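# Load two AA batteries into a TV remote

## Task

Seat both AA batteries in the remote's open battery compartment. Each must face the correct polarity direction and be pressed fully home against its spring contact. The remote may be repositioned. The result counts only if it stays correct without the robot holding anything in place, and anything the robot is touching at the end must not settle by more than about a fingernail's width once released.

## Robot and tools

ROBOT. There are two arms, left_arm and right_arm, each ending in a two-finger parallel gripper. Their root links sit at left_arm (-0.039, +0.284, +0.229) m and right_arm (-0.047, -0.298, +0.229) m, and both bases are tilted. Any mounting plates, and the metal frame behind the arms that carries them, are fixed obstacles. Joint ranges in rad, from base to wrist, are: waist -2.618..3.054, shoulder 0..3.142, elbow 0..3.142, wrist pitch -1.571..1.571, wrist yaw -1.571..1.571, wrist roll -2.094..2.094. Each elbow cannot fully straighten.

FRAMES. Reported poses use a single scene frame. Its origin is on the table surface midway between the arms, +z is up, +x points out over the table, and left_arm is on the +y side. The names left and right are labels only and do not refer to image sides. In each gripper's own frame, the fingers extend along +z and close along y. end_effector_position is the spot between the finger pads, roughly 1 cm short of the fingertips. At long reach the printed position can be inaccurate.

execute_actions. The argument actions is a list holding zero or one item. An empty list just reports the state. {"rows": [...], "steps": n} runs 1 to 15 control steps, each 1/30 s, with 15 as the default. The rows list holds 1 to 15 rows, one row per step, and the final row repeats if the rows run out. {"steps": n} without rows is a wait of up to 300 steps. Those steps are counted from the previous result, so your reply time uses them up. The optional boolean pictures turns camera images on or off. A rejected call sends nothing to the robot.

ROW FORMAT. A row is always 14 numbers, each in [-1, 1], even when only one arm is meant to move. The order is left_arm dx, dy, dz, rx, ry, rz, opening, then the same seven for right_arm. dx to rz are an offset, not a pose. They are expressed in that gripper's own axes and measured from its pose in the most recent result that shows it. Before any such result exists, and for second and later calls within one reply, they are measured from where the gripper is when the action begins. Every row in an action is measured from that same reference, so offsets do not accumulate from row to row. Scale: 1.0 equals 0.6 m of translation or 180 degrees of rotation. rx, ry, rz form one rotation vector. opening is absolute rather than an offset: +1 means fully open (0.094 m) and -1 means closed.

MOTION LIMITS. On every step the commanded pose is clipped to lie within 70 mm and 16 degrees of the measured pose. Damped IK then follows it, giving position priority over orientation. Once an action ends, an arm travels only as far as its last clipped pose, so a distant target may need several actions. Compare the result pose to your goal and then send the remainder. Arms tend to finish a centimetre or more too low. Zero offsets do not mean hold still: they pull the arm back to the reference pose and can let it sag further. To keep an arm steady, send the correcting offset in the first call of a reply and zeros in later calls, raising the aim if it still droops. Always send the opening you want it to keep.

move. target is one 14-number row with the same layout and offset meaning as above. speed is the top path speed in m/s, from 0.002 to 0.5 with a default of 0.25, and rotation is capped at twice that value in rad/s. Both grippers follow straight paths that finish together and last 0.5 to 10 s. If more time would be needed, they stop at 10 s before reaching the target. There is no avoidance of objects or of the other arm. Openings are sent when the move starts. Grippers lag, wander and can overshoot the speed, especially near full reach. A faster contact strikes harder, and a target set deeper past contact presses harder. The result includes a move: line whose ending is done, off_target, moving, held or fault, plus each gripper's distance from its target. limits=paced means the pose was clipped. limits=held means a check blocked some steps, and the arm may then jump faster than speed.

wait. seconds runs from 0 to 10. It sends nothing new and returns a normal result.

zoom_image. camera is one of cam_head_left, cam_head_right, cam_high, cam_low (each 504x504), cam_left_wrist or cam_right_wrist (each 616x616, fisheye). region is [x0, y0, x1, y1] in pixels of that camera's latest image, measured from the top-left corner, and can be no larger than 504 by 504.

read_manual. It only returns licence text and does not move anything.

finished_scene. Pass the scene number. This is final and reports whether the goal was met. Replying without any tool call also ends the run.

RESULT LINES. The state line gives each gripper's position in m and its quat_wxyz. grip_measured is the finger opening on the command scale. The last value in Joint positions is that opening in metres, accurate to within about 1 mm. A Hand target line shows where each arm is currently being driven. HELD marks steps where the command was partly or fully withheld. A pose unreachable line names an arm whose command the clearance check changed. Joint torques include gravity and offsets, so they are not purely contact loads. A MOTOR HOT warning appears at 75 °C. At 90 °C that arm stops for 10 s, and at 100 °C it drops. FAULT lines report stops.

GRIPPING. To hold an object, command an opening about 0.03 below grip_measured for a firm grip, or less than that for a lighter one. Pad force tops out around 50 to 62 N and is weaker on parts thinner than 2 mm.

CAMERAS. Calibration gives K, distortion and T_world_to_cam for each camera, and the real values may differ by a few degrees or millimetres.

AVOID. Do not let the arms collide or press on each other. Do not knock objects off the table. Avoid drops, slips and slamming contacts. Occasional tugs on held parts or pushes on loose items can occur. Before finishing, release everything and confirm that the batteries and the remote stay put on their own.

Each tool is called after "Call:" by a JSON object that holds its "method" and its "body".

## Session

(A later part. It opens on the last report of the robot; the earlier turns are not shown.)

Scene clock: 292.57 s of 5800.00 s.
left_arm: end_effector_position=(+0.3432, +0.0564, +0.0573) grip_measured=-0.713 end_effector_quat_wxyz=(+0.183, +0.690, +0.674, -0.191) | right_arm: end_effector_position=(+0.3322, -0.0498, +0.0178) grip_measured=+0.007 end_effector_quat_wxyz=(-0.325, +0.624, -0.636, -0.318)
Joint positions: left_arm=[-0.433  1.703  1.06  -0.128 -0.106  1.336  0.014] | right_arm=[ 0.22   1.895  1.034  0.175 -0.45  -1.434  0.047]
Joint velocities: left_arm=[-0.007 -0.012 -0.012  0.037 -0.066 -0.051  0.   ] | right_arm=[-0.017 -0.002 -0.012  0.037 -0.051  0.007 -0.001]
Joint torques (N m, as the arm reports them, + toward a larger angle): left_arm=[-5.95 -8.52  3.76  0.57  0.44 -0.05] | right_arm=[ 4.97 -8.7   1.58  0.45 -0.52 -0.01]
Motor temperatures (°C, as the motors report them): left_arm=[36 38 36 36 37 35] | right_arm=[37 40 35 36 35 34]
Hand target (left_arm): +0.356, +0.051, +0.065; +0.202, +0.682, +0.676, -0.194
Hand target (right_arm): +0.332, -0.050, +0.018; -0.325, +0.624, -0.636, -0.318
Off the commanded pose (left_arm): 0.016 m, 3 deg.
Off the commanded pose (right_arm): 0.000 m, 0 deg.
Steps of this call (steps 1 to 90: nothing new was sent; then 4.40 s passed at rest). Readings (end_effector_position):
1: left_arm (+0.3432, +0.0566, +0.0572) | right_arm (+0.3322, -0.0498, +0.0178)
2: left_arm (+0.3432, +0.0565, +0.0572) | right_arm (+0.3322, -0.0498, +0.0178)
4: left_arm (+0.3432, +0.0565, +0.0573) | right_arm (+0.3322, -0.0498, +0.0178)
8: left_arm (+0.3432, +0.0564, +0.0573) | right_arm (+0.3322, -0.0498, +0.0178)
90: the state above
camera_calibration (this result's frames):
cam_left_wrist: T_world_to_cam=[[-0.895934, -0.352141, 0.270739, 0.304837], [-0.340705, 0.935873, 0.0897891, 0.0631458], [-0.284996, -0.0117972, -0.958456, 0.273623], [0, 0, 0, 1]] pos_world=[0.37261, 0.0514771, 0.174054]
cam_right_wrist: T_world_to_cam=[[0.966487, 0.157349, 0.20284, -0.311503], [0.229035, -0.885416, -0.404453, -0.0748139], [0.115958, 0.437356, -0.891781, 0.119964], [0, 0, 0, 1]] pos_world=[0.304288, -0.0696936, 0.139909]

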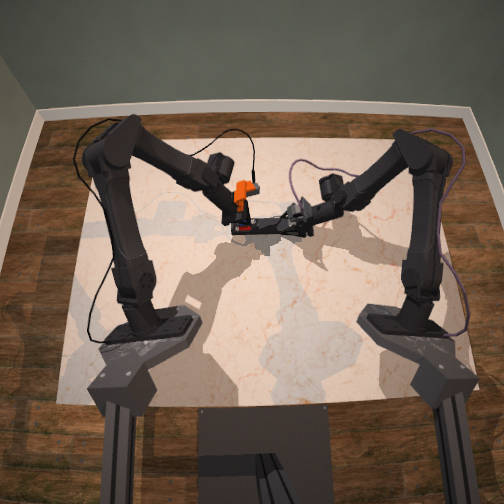

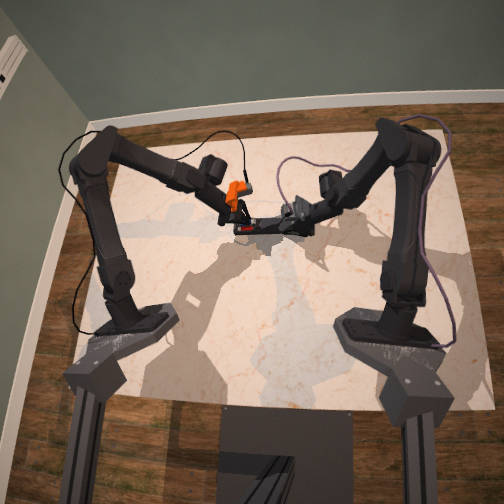

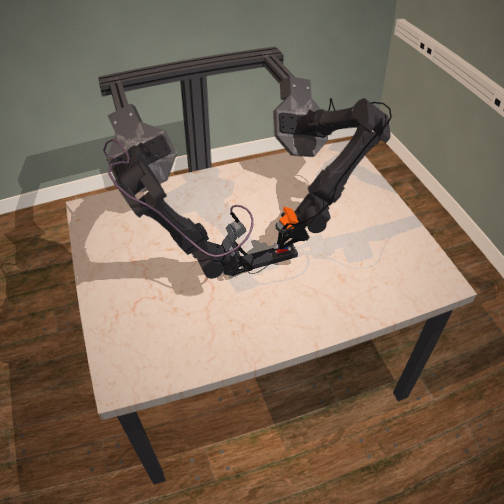

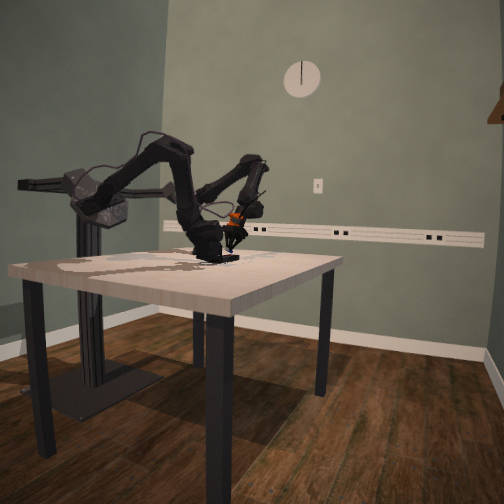

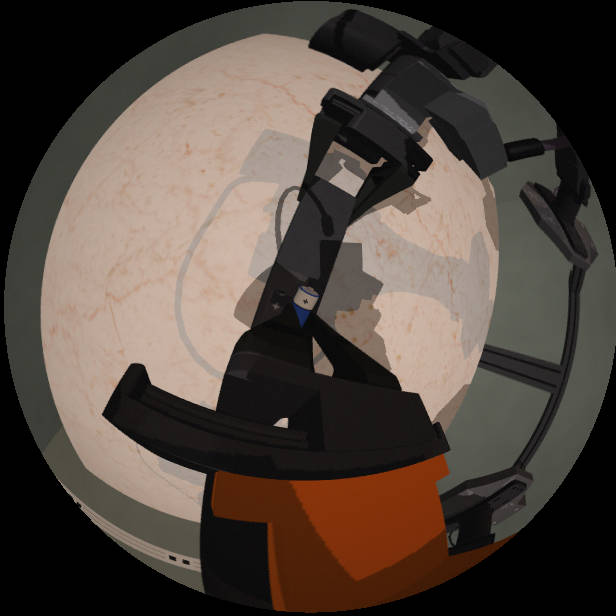

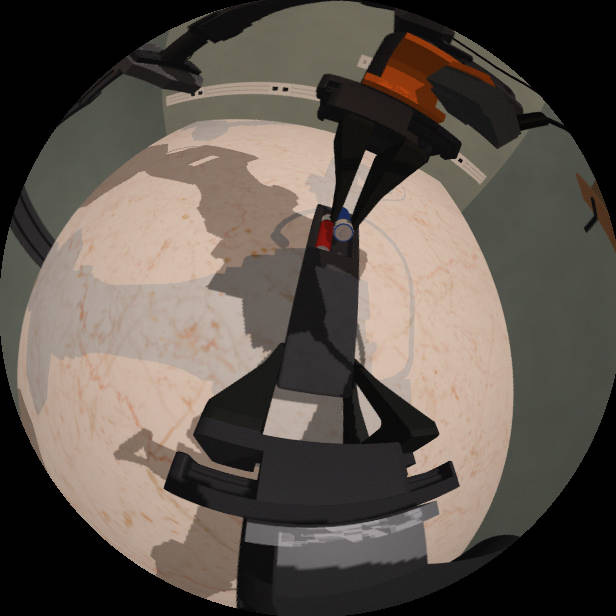

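Call:
{"method": "move", "body": {"target": [0,0.014,0,-0.013,0,0,-0.74,0,0,0,0,0,0,-0.02], "speed": 0.03}}

Call:
{"method": "zoom_image", "body": {"camera": "cam_right_wrist", "region": [280,170,400,290]}}

Scene clock: 295.23 s of 5800.00 s.
left_arm: end_effector_position=(+0.3524, +0.0557, +0.0577) grip_measured=-0.713 end_effector_quat_wxyz=(+0.196, +0.685, +0.678, -0.179) | right_arm: end_effector_position=(+0.3322, -0.0498, +0.0178) grip_measured=+0.007 end_effector_quat_wxyz=(-0.325, +0.624, -0.636, -0.318)
Joint positions: left_arm=[-0.433  1.703  1.06  -0.091 -0.114  1.336  0.014] | right_arm=[ 0.22   1.895  1.034  0.175 -0.45  -1.434  0.047]
Joint velocities: left_arm=[-0.007 -0.017 -0.012 -0.007 -0.066  0.037  0.   ] | right_arm=[ 0.002 -0.012 -0.002  0.022 -0.037 -0.022 -0.001]
Joint torques (N m, as the arm reports them, + toward a larger angle): left_arm=[-5.61 -8.47  1.49  0.64  0.21  0.06] | right_arm=[ 4.95 -8.68  1.59  0.45 -0.51  0.  ]
Motor temperatures (°C, as the motors report them): left_arm=[36 38 36 36 37 35] | right_arm=[37 40 35 36 35 34]
Hand target (left_arm): +0.352, +0.056, +0.057; +0.197, +0.686, +0.677, -0.177
Hand target (right_arm): +0.332, -0.050, +0.018; -0.325, +0.624, -0.636, -0.318
Off the commanded pose (left_arm): 0.001 m, 0 deg.
Off the commanded pose (right_arm): 0.000 m, 0 deg.
move: done
camera_calibration (this result's frames):
cam_left_wrist: T_world_to_cam=[[-0.895503, -0.372247, 0.243939, 0.315263], [-0.364457, 0.92794, 0.0780964, 0.0764147], [-0.255432, -0.0189697, -0.966641, 0.26712], [0, 0, 0, 1]] pos_world=[0.3784, 0.0515148, 0.175336]
cam_right_wrist: T_world_to_cam=[[0.966487, 0.157349, 0.20284, -0.311503], [0.229035, -0.885416, -0.404453, -0.0748139], [0.115958, 0.437356, -0.891781, 0.119964], [0, 0, 0, 1]] pos_world=[0.304288, -0.0696936, 0.139909]

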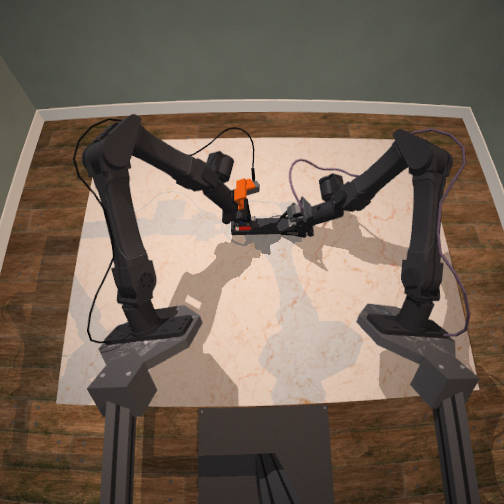

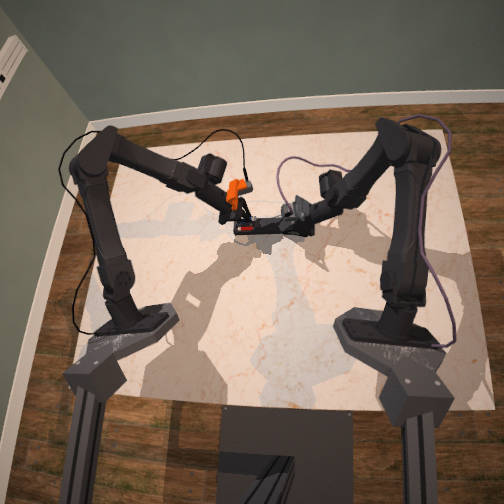

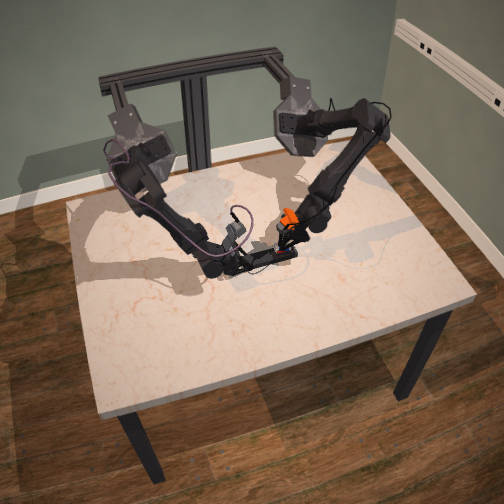

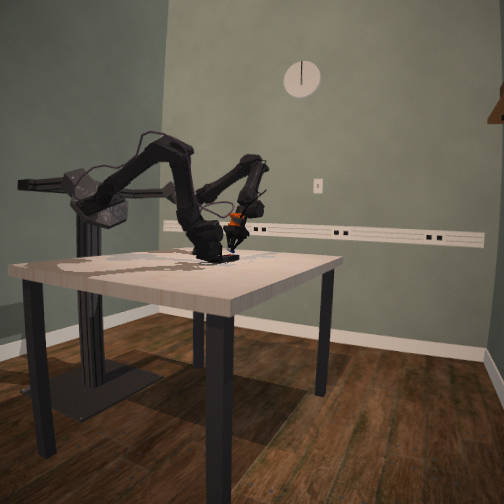

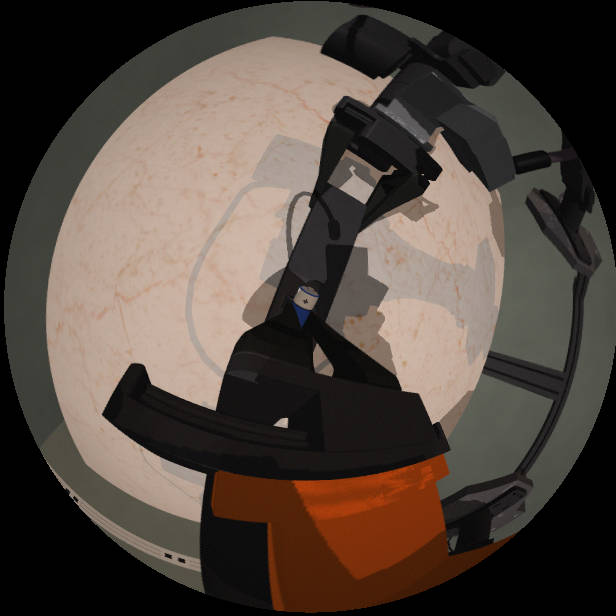

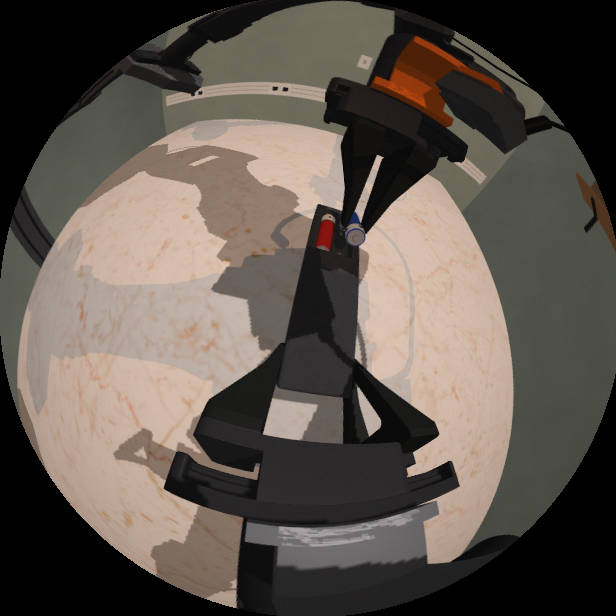

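Region (280, 170, 400, 290) of cam_right_wrist's 616x616 image, scaled by 4.200, with more detail than that image has.

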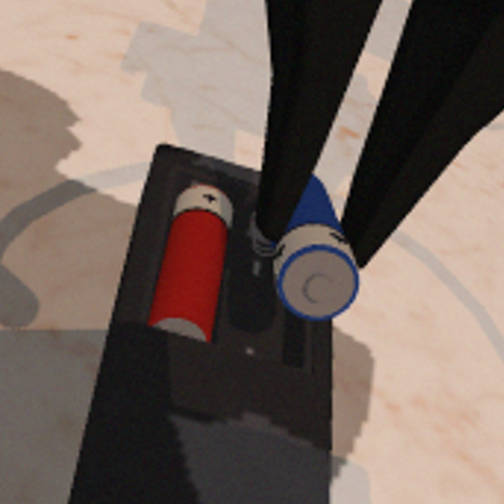

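Call:
{"method": "move", "body": {"target": [0.006,0,0.02,0,0,0,-0.74,0,0,0,0,0,0,-0.02], "speed": 0.02}}

Call:
{"method": "zoom_image", "body": {"camera": "cam_right_wrist", "region": [280,170,400,290]}}

Scene clock: 297.77 s of 5800.00 s.
left_arm: end_effector_position=(+0.3492, +0.0573, +0.0458) grip_measured=-0.713 end_effector_quat_wxyz=(+0.188, +0.684, +0.682, -0.177) | right_arm: end_effector_position=(+0.3322, -0.0498, +0.0178) grip_measured=+0.007 end_effector_quat_wxyz=(-0.325, +0.624, -0.636, -0.318)
Joint positions: left_arm=[-0.417  1.733  1.06  -0.07  -0.115  1.337  0.014] | right_arm=[ 0.22   1.895  1.034  0.175 -0.45  -1.434  0.047]
Joint velocities: left_arm=[-0.007 -0.002 -0.012  0.081  0.007 -0.095 -0.   ] | right_arm=[ 0.002  0.002 -0.002  0.022 -0.007 -0.007 -0.   ]
Joint torques (N m, as the arm reports them, + toward a larger angle): left_arm=[-5.88 -7.38  2.64  0.63  0.31  0.09] | right_arm=[ 4.97 -8.69  1.62  0.46 -0.53 -0.01]
Motor temperatures (°C, as the motors report them): left_arm=[36 39 36 36 37 35] | right_arm=[37 40 35 36 35 34]
Hand target (left_arm): +0.352, +0.053, +0.046; +0.196, +0.685, +0.678, -0.179
Hand target (right_arm): +0.332, -0.050, +0.018; -0.325, +0.624, -0.636, -0.318
Off the commanded pose (left_arm): 0.006 m, 1 deg.
Off the commanded pose (right_arm): 0.000 m, 0 deg.
move: done
camera_calibration (this result's frames):
cam_left_wrist: T_world_to_cam=[[-0.891506, -0.379393, 0.247545, 0.314798], [-0.367512, 0.925211, 0.0944419, 0.0751461], [-0.264862, -0.00678053, -0.964262, 0.257277], [0, 0, 0, 1]] pos_world=[0.376405, 0.0516506, 0.163059]
cam_right_wrist: T_world_to_cam=[[0.966487, 0.157349, 0.20284, -0.311503], [0.229035, -0.885416, -0.404453, -0.0748139], [0.115958, 0.437356, -0.891781, 0.119964], [0, 0, 0, 1]] pos_world=[0.304288, -0.0696936, 0.139909]

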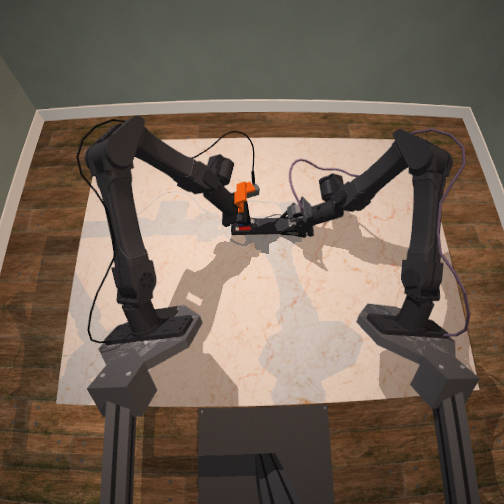

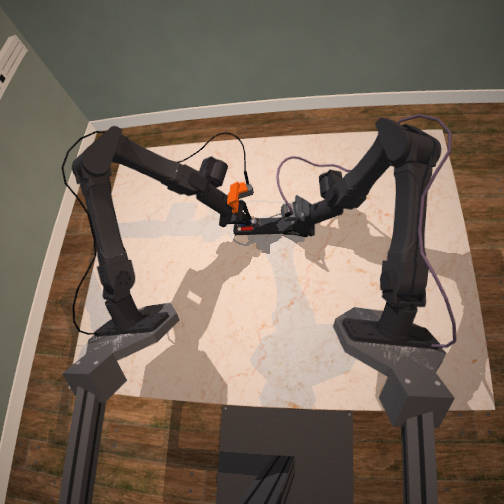

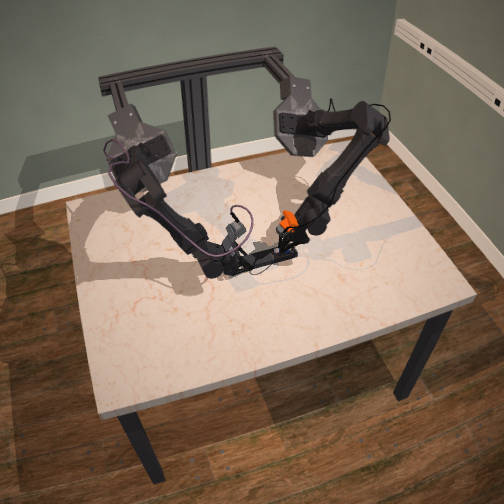

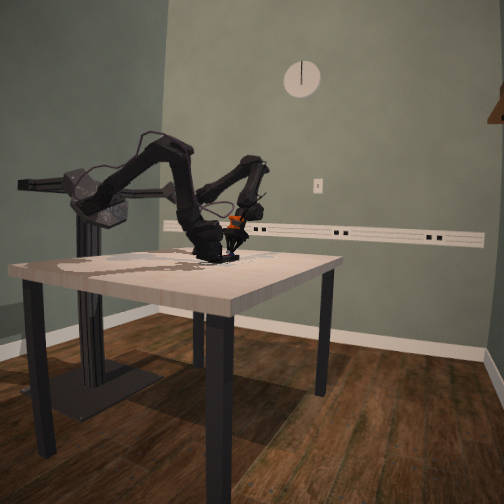

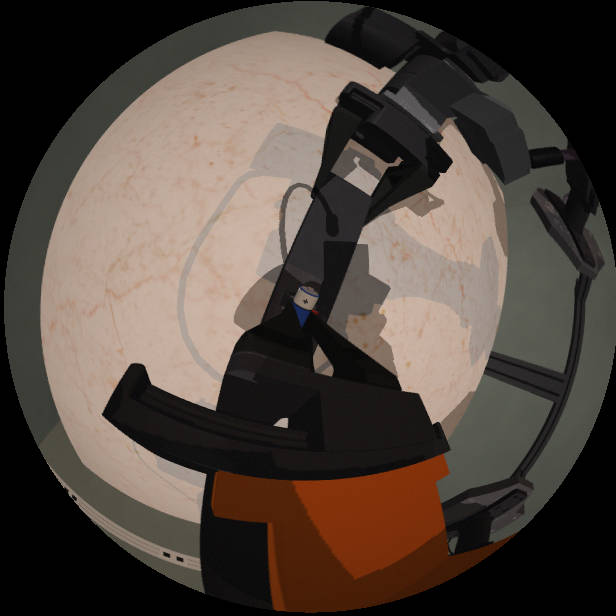

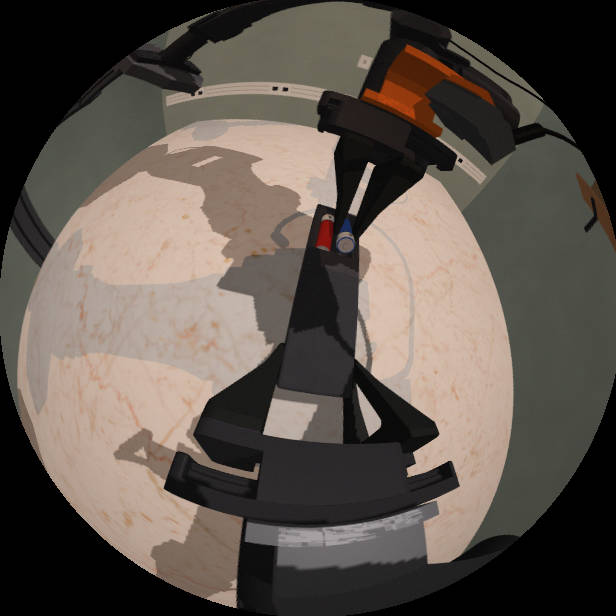

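Region (280, 170, 400, 290) of cam_right_wrist's 616x616 image, scaled by 4.200, with more detail than that image has.

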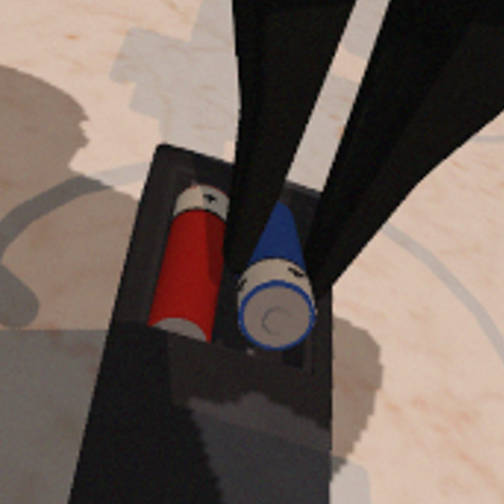

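Call:
{"method": "move", "body": {"target": [-0.012,0.007,0.012,-0.0065,-0.011,0,-0.74,0,0,0,0,0,0,-0.02], "speed": 0.02}}

Call:
{"method": "zoom_image", "body": {"camera": "cam_right_wrist", "region": [280,170,400,290]}}

Call:
{"method": "zoom_image", "body": {"camera": "cam_high", "region": [255,220,315,280]}}

Scene clock: 301.80 s of 5800.00 s.
left_arm: end_effector_position=(+0.3537, +0.0532, +0.0435) grip_measured=-0.713 end_effector_quat_wxyz=(+0.199, +0.680, +0.684, -0.173) | right_arm: end_effector_position=(+0.3322, -0.0498, +0.0178) grip_measured=+0.007 end_effector_quat_wxyz=(-0.325, +0.624, -0.636, -0.318)
Joint positions: left_arm=[-0.417  1.747  1.06  -0.031 -0.11   1.337  0.014] | right_arm=[ 0.22   1.895  1.034  0.175 -0.45  -1.434  0.047]
Joint velocities: left_arm=[-0.007 -0.002 -0.022  0.037 -0.066  0.066 -0.001] | right_arm=[-0.017 -0.002 -0.012 -0.022  0.051  0.022 -0.   ]
Joint torques (N m, as the arm reports them, + toward a larger angle): left_arm=[-5.82 -7.59  2.19  0.68  0.46  0.04] | right_arm=[ 4.97 -8.68  1.6   0.44 -0.52  0.  ]
Motor temperatures (°C, as the motors report them): left_arm=[36 39 36 36 37 35] | right_arm=[37 40 35 36 35 34]
Hand target (left_arm): +0.353, +0.048, +0.043; +0.207, +0.679, +0.681, -0.182
Hand target (right_arm): +0.332, -0.050, +0.018; -0.325, +0.624, -0.636, -0.318
Off the commanded pose (left_arm): 0.006 m, 1 deg.
Off the commanded pose (right_arm): 0.000 m, 0 deg.
move: done
camera_calibration (this result's frames):
cam_left_wrist: T_world_to_cam=[[-0.890865, -0.388972, 0.23465, 0.318638], [-0.381674, 0.921025, 0.0777024, 0.0867539], [-0.246343, -0.0203375, -0.968969, 0.250602], [0, 0, 0, 1]] pos_world=[0.378709, 0.0491352, 0.161316]
cam_right_wrist: T_world_to_cam=[[0.966487, 0.157349, 0.20284, -0.311503], [0.229035, -0.885416, -0.404453, -0.0748139], [0.115958, 0.437356, -0.891781, 0.119964], [0, 0, 0, 1]] pos_world=[0.304288, -0.0696936, 0.139909]

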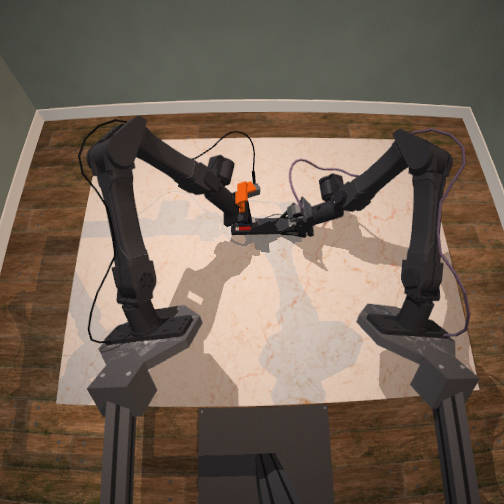

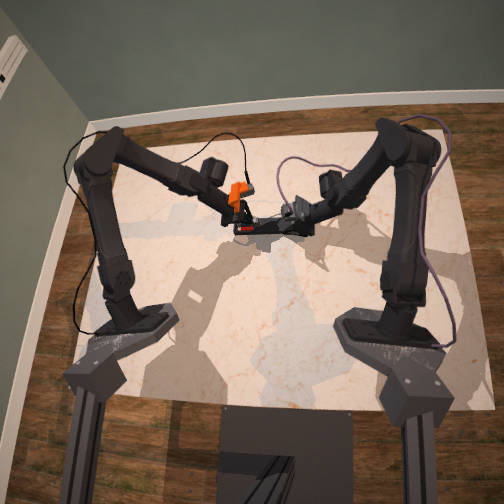

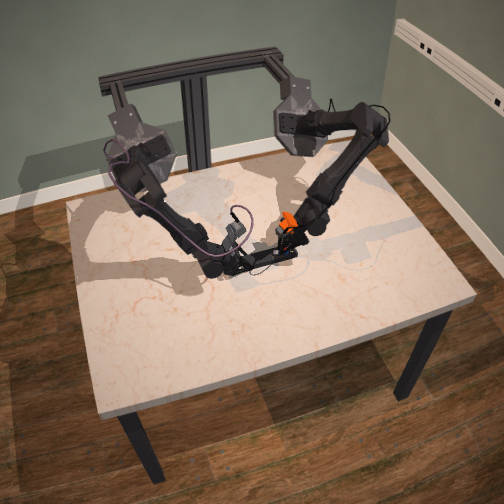

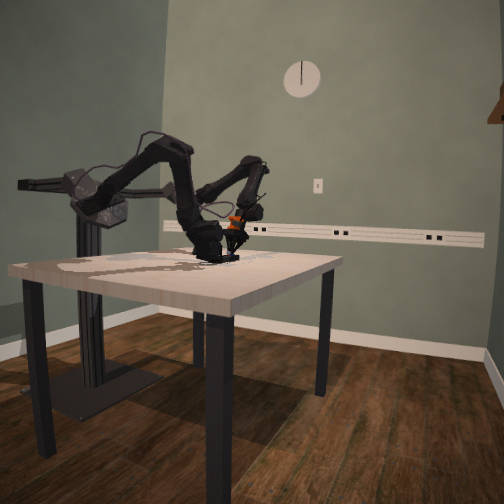

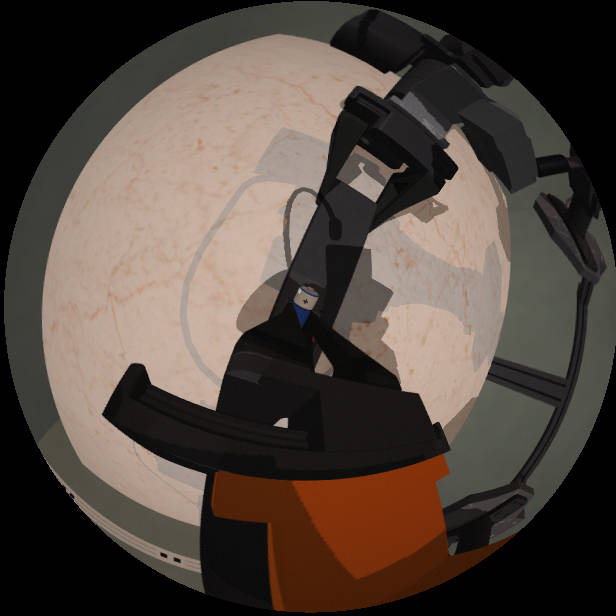

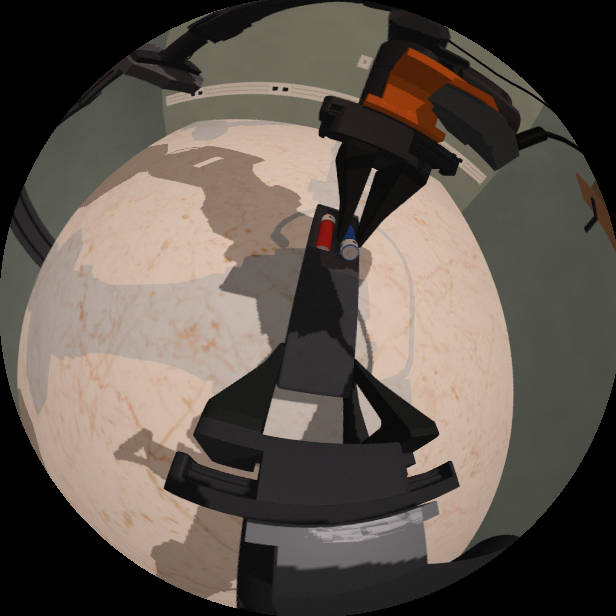

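Region (280, 170, 400, 290) of cam_right_wrist's 616x616 image, scaled by 4.200, with more detail than that image has.

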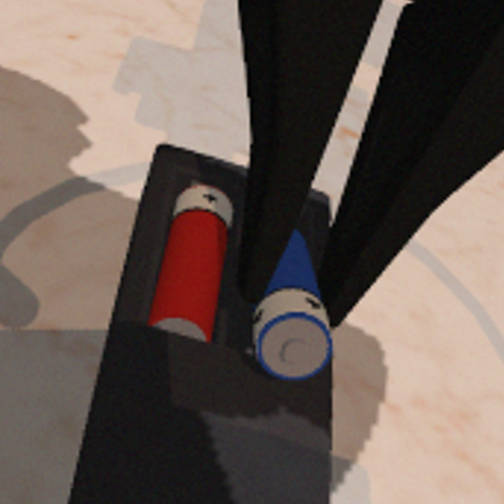

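Region (255, 220, 315, 280) of cam_high's 504x504 image, scaled by 8.400, with more detail than that image has.

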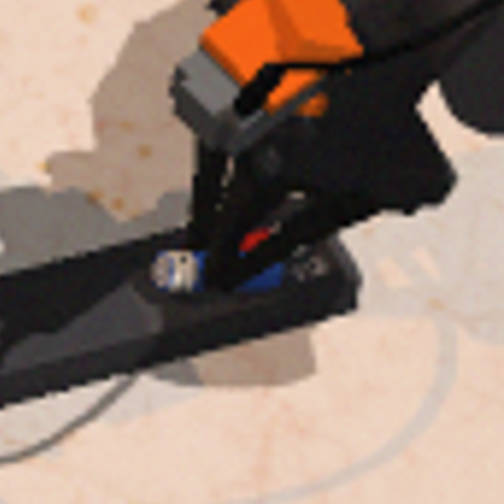

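Call:
{"method": "move", "body": {"target": [0.005,-0.003,0.008,0.003,0,0,-0.74,0,0,0,0,0,0,-0.02], "speed": 0.02}}

Call:
{"method": "zoom_image", "body": {"camera": "cam_right_wrist", "region": [280,170,400,290]}}

Call:
{"method": "zoom_image", "body": {"camera": "cam_high", "region": [255,220,315,280]}}

Scene clock: 304.50 s of 5800.00 s.
left_arm: end_effector_position=(+0.3549, +0.0568, +0.0411) grip_measured=-0.713 end_effector_quat_wxyz=(+0.197, +0.678, +0.687, -0.171) | right_arm: end_effector_position=(+0.3323, -0.0497, +0.0179) grip_measured=+0.007 end_effector_quat_wxyz=(-0.325, +0.624, -0.636, -0.318)
Joint positions: left_arm=[-0.408  1.747  1.06  -0.03  -0.109  1.337  0.014] | right_arm=[ 0.22   1.895  1.034  0.176 -0.45  -1.434  0.047]
Joint velocities: left_arm=[-0.012 -0.007  0.002 -0.007 -0.022  0.037 -0.   ] | right_arm=[-0.012 -0.017  0.007  0.007 -0.051 -0.037 -0.001]
Joint torques (N m, as the arm reports them, + toward a larger angle): left_arm=[-5.74 -7.2   2.23  0.61  0.31  0.07] | right_arm=[ 4.96 -8.7   1.59  0.45 -0.53 -0.01]
Motor temperatures (°C, as the motors report them): left_arm=[36 39 36 36 37 35] | right_arm=[37 40 35 36 35 34]
Hand target (left_arm): +0.352, +0.054, +0.038; +0.196, +0.681, +0.683, -0.176
Hand target (right_arm): +0.332, -0.050, +0.018; -0.325, +0.624, -0.636, -0.318
Off the commanded pose (left_arm): 0.006 m, 1 deg.
Off the commanded pose (right_arm): 0.000 m, 0 deg.
move: done
camera_calibration (this result's frames):
cam_left_wrist: T_world_to_cam=[[-0.887861, -0.396275, 0.233811, 0.321029], [-0.387663, 0.917987, 0.0837629, 0.0861941], [-0.247829, -0.0162702, -0.968667, 0.248899], [0, 0, 0, 1]] pos_world=[0.380128, 0.0521405, 0.15882]
cam_right_wrist: T_world_to_cam=[[0.966447, 0.157169, 0.20317, -0.311592], [0.229012, -0.88544, -0.404412, -0.0748197], [0.116334, 0.437371, -0.891725, 0.119835], [0, 0, 0, 1]] pos_world=[0.304331, -0.0696882, 0.139908]

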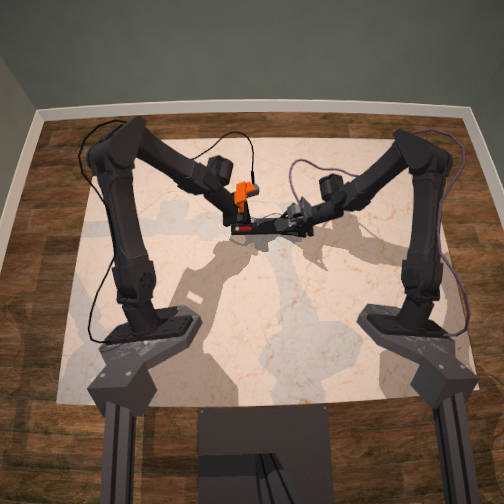

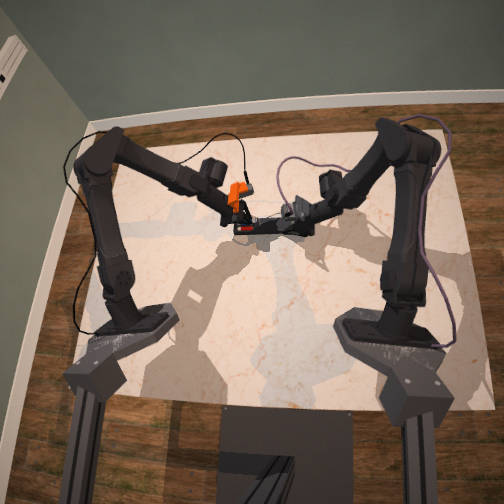

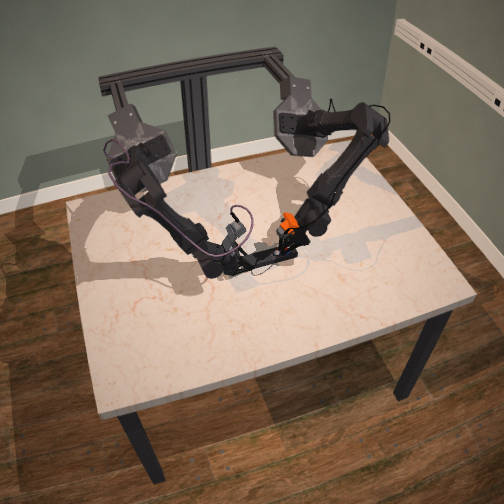

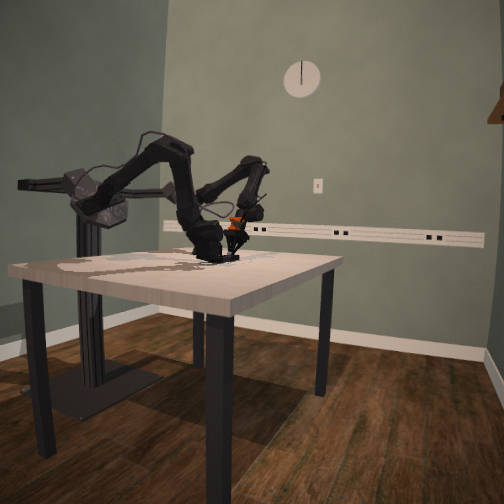

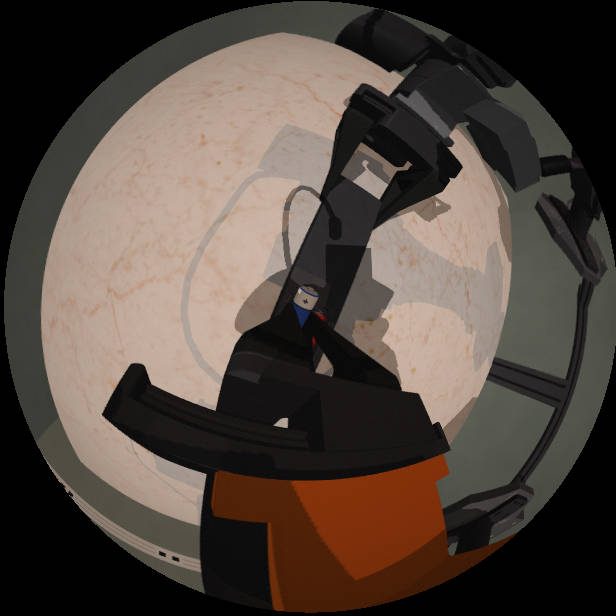

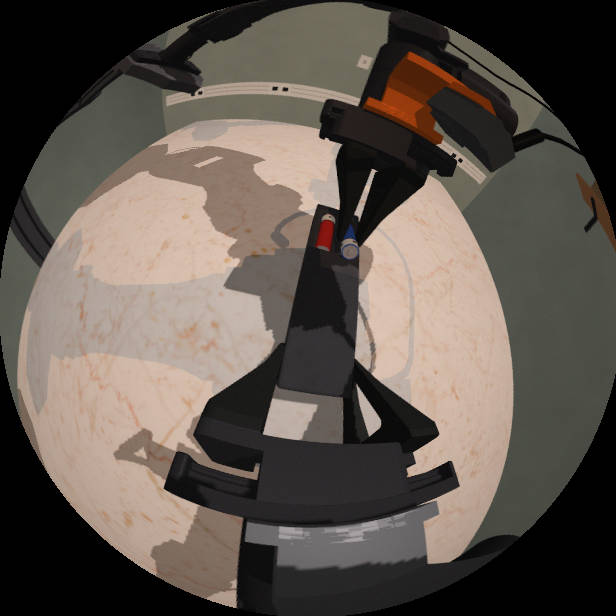

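Region (280, 170, 400, 290) of cam_right_wrist's 616x616 image, scaled by 4.200, with more detail than that image has.

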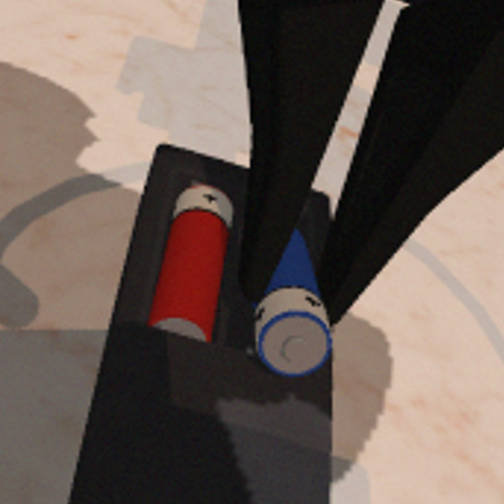

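Region (255, 220, 315, 280) of cam_high's 504x504 image, scaled by 8.400, with more detail than that image has.

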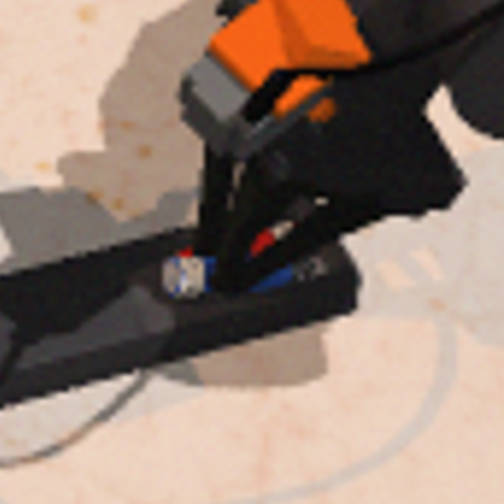

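Shifting −x about 5 mm with the wrist.

Call:
{"method": "move", "body": {"target": [0,-0.009,0.002,0.009,0,0,-0.74,0,0,0,0,0,0,-0.02], "speed": 0.02}}

Call:
{"method": "zoom_image", "body": {"camera": "cam_right_wrist", "region": [280,170,400,290]}}

Call:
{"method": "zoom_image", "body": {"camera": "cam_high", "region": [255,220,315,280]}}

Scene clock: 309.60 s of 5800.00 s.
left_arm: end_effector_position=(+0.3512, +0.0575, +0.0405) grip_measured=-0.713 end_effector_quat_wxyz=(+0.191, +0.681, +0.685, -0.175) | right_arm: end_effector_position=(+0.3323, -0.0497, +0.0179) grip_measured=+0.007 end_effector_quat_wxyz=(-0.325, +0.624, -0.636, -0.318)
Joint positions: left_arm=[-0.408  1.747  1.06  -0.045 -0.109  1.337  0.014] | right_arm=[ 0.22   1.895  1.034  0.176 -0.45  -1.434  0.047]
Joint velocities: left_arm=[ 0.002  0.002 -0.022  0.007 -0.037 -0.022 -0.   ] | right_arm=[ 0.002 -0.017 -0.002  0.007  0.007 -0.007  0.   ]
Joint torques (N m, as the arm reports them, + toward a larger angle): left_arm=[-5.74 -7.96  2.43  0.43  0.28 -0.01] | right_arm=[ 4.96 -8.71  1.57  0.45 -0.53 -0.01]
Motor temperatures (°C, as the motors report them): left_arm=[36 39 36 36 37 35] | right_arm=[37 40 35 36 35 34]
Hand target (left_arm): +0.349, +0.056, +0.040; +0.188, +0.681, +0.684, -0.181
Hand target (right_arm): +0.332, -0.050, +0.018; -0.325, +0.624, -0.636, -0.318
Off the commanded pose (left_arm): 0.002 m, 1 deg.
Off the commanded pose (right_arm): 0.000 m, 0 deg.
After step 90, 1.17 s passed at rest.
move: done
camera_calibration (this result's frames):
cam_left_wrist: T_world_to_cam=[[-0.888436, -0.389356, 0.243073, 0.317596], [-0.378573, 0.921026, 0.0916151, 0.0804906], [-0.259548, -0.0106268, -0.965672, 0.251152], [0, 0, 0, 1]] pos_world=[0.377821, 0.0521926, 0.157957]
cam_right_wrist: T_world_to_cam=[[0.966447, 0.157169, 0.20317, -0.311592], [0.229012, -0.88544, -0.404412, -0.0748197], [0.116334, 0.437371, -0.891725, 0.119835], [0, 0, 0, 1]] pos_world=[0.304331, -0.0696882, 0.139908]

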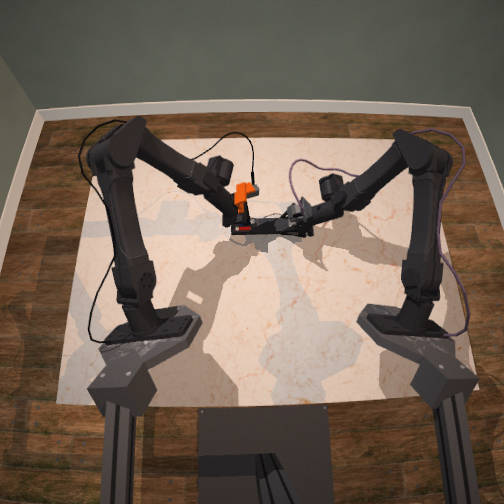

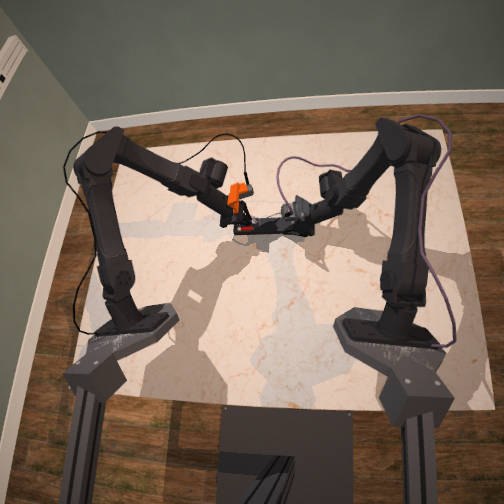

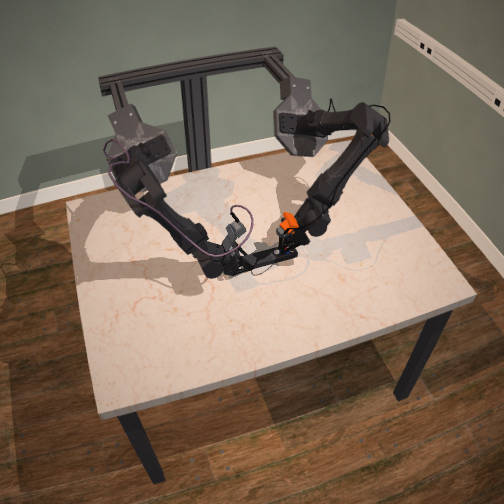

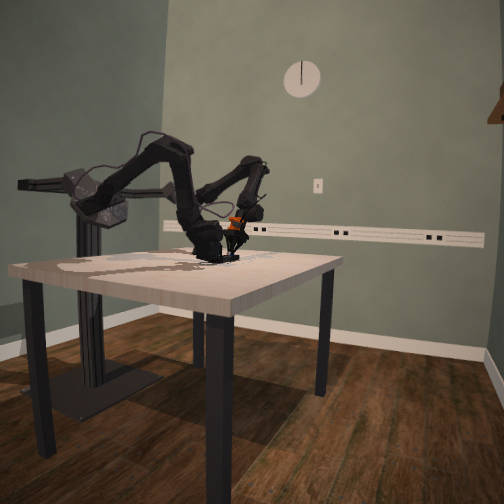

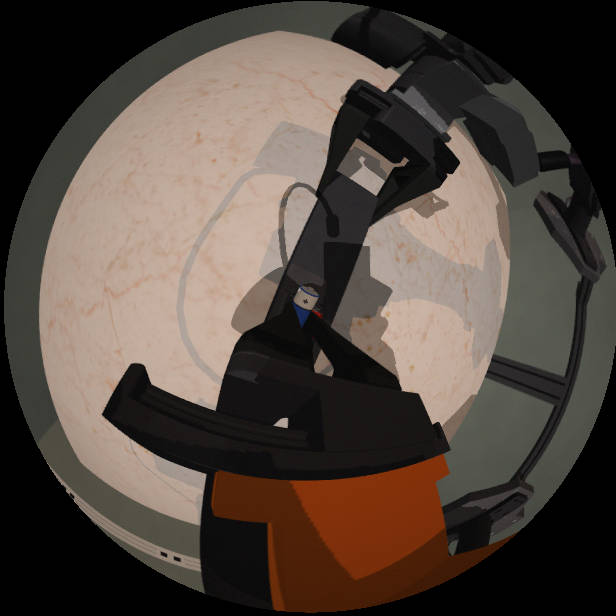

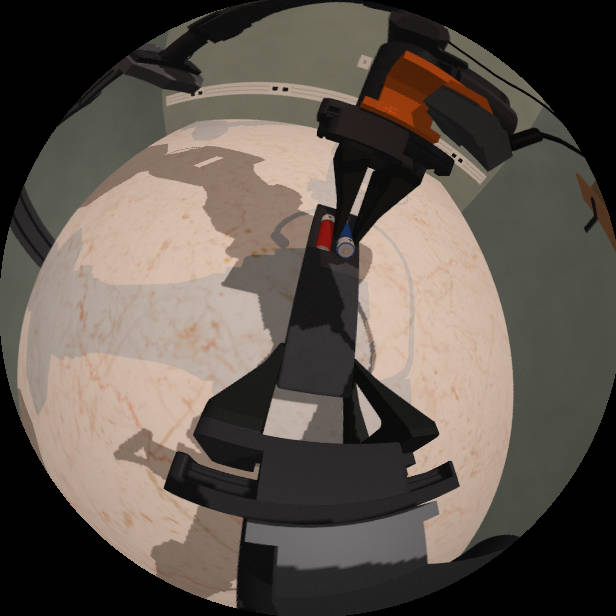

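Region (280, 170, 400, 290) of cam_right_wrist's 616x616 image, scaled by 4.200, with more detail than that image has.

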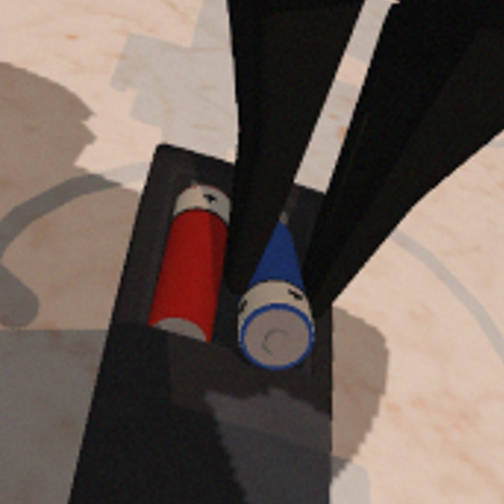

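Region (255, 220, 315, 280) of cam_high's 504x504 image, scaled by 8.400, with more detail than that image has.

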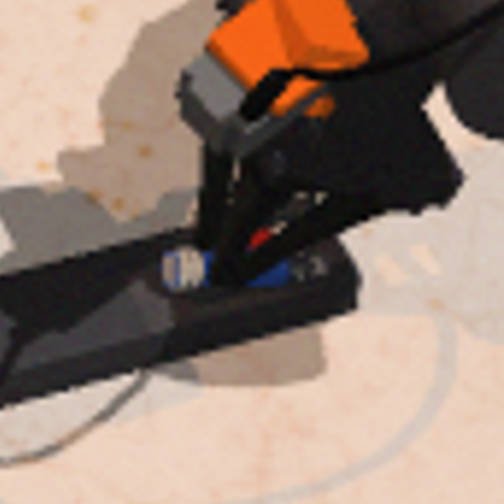

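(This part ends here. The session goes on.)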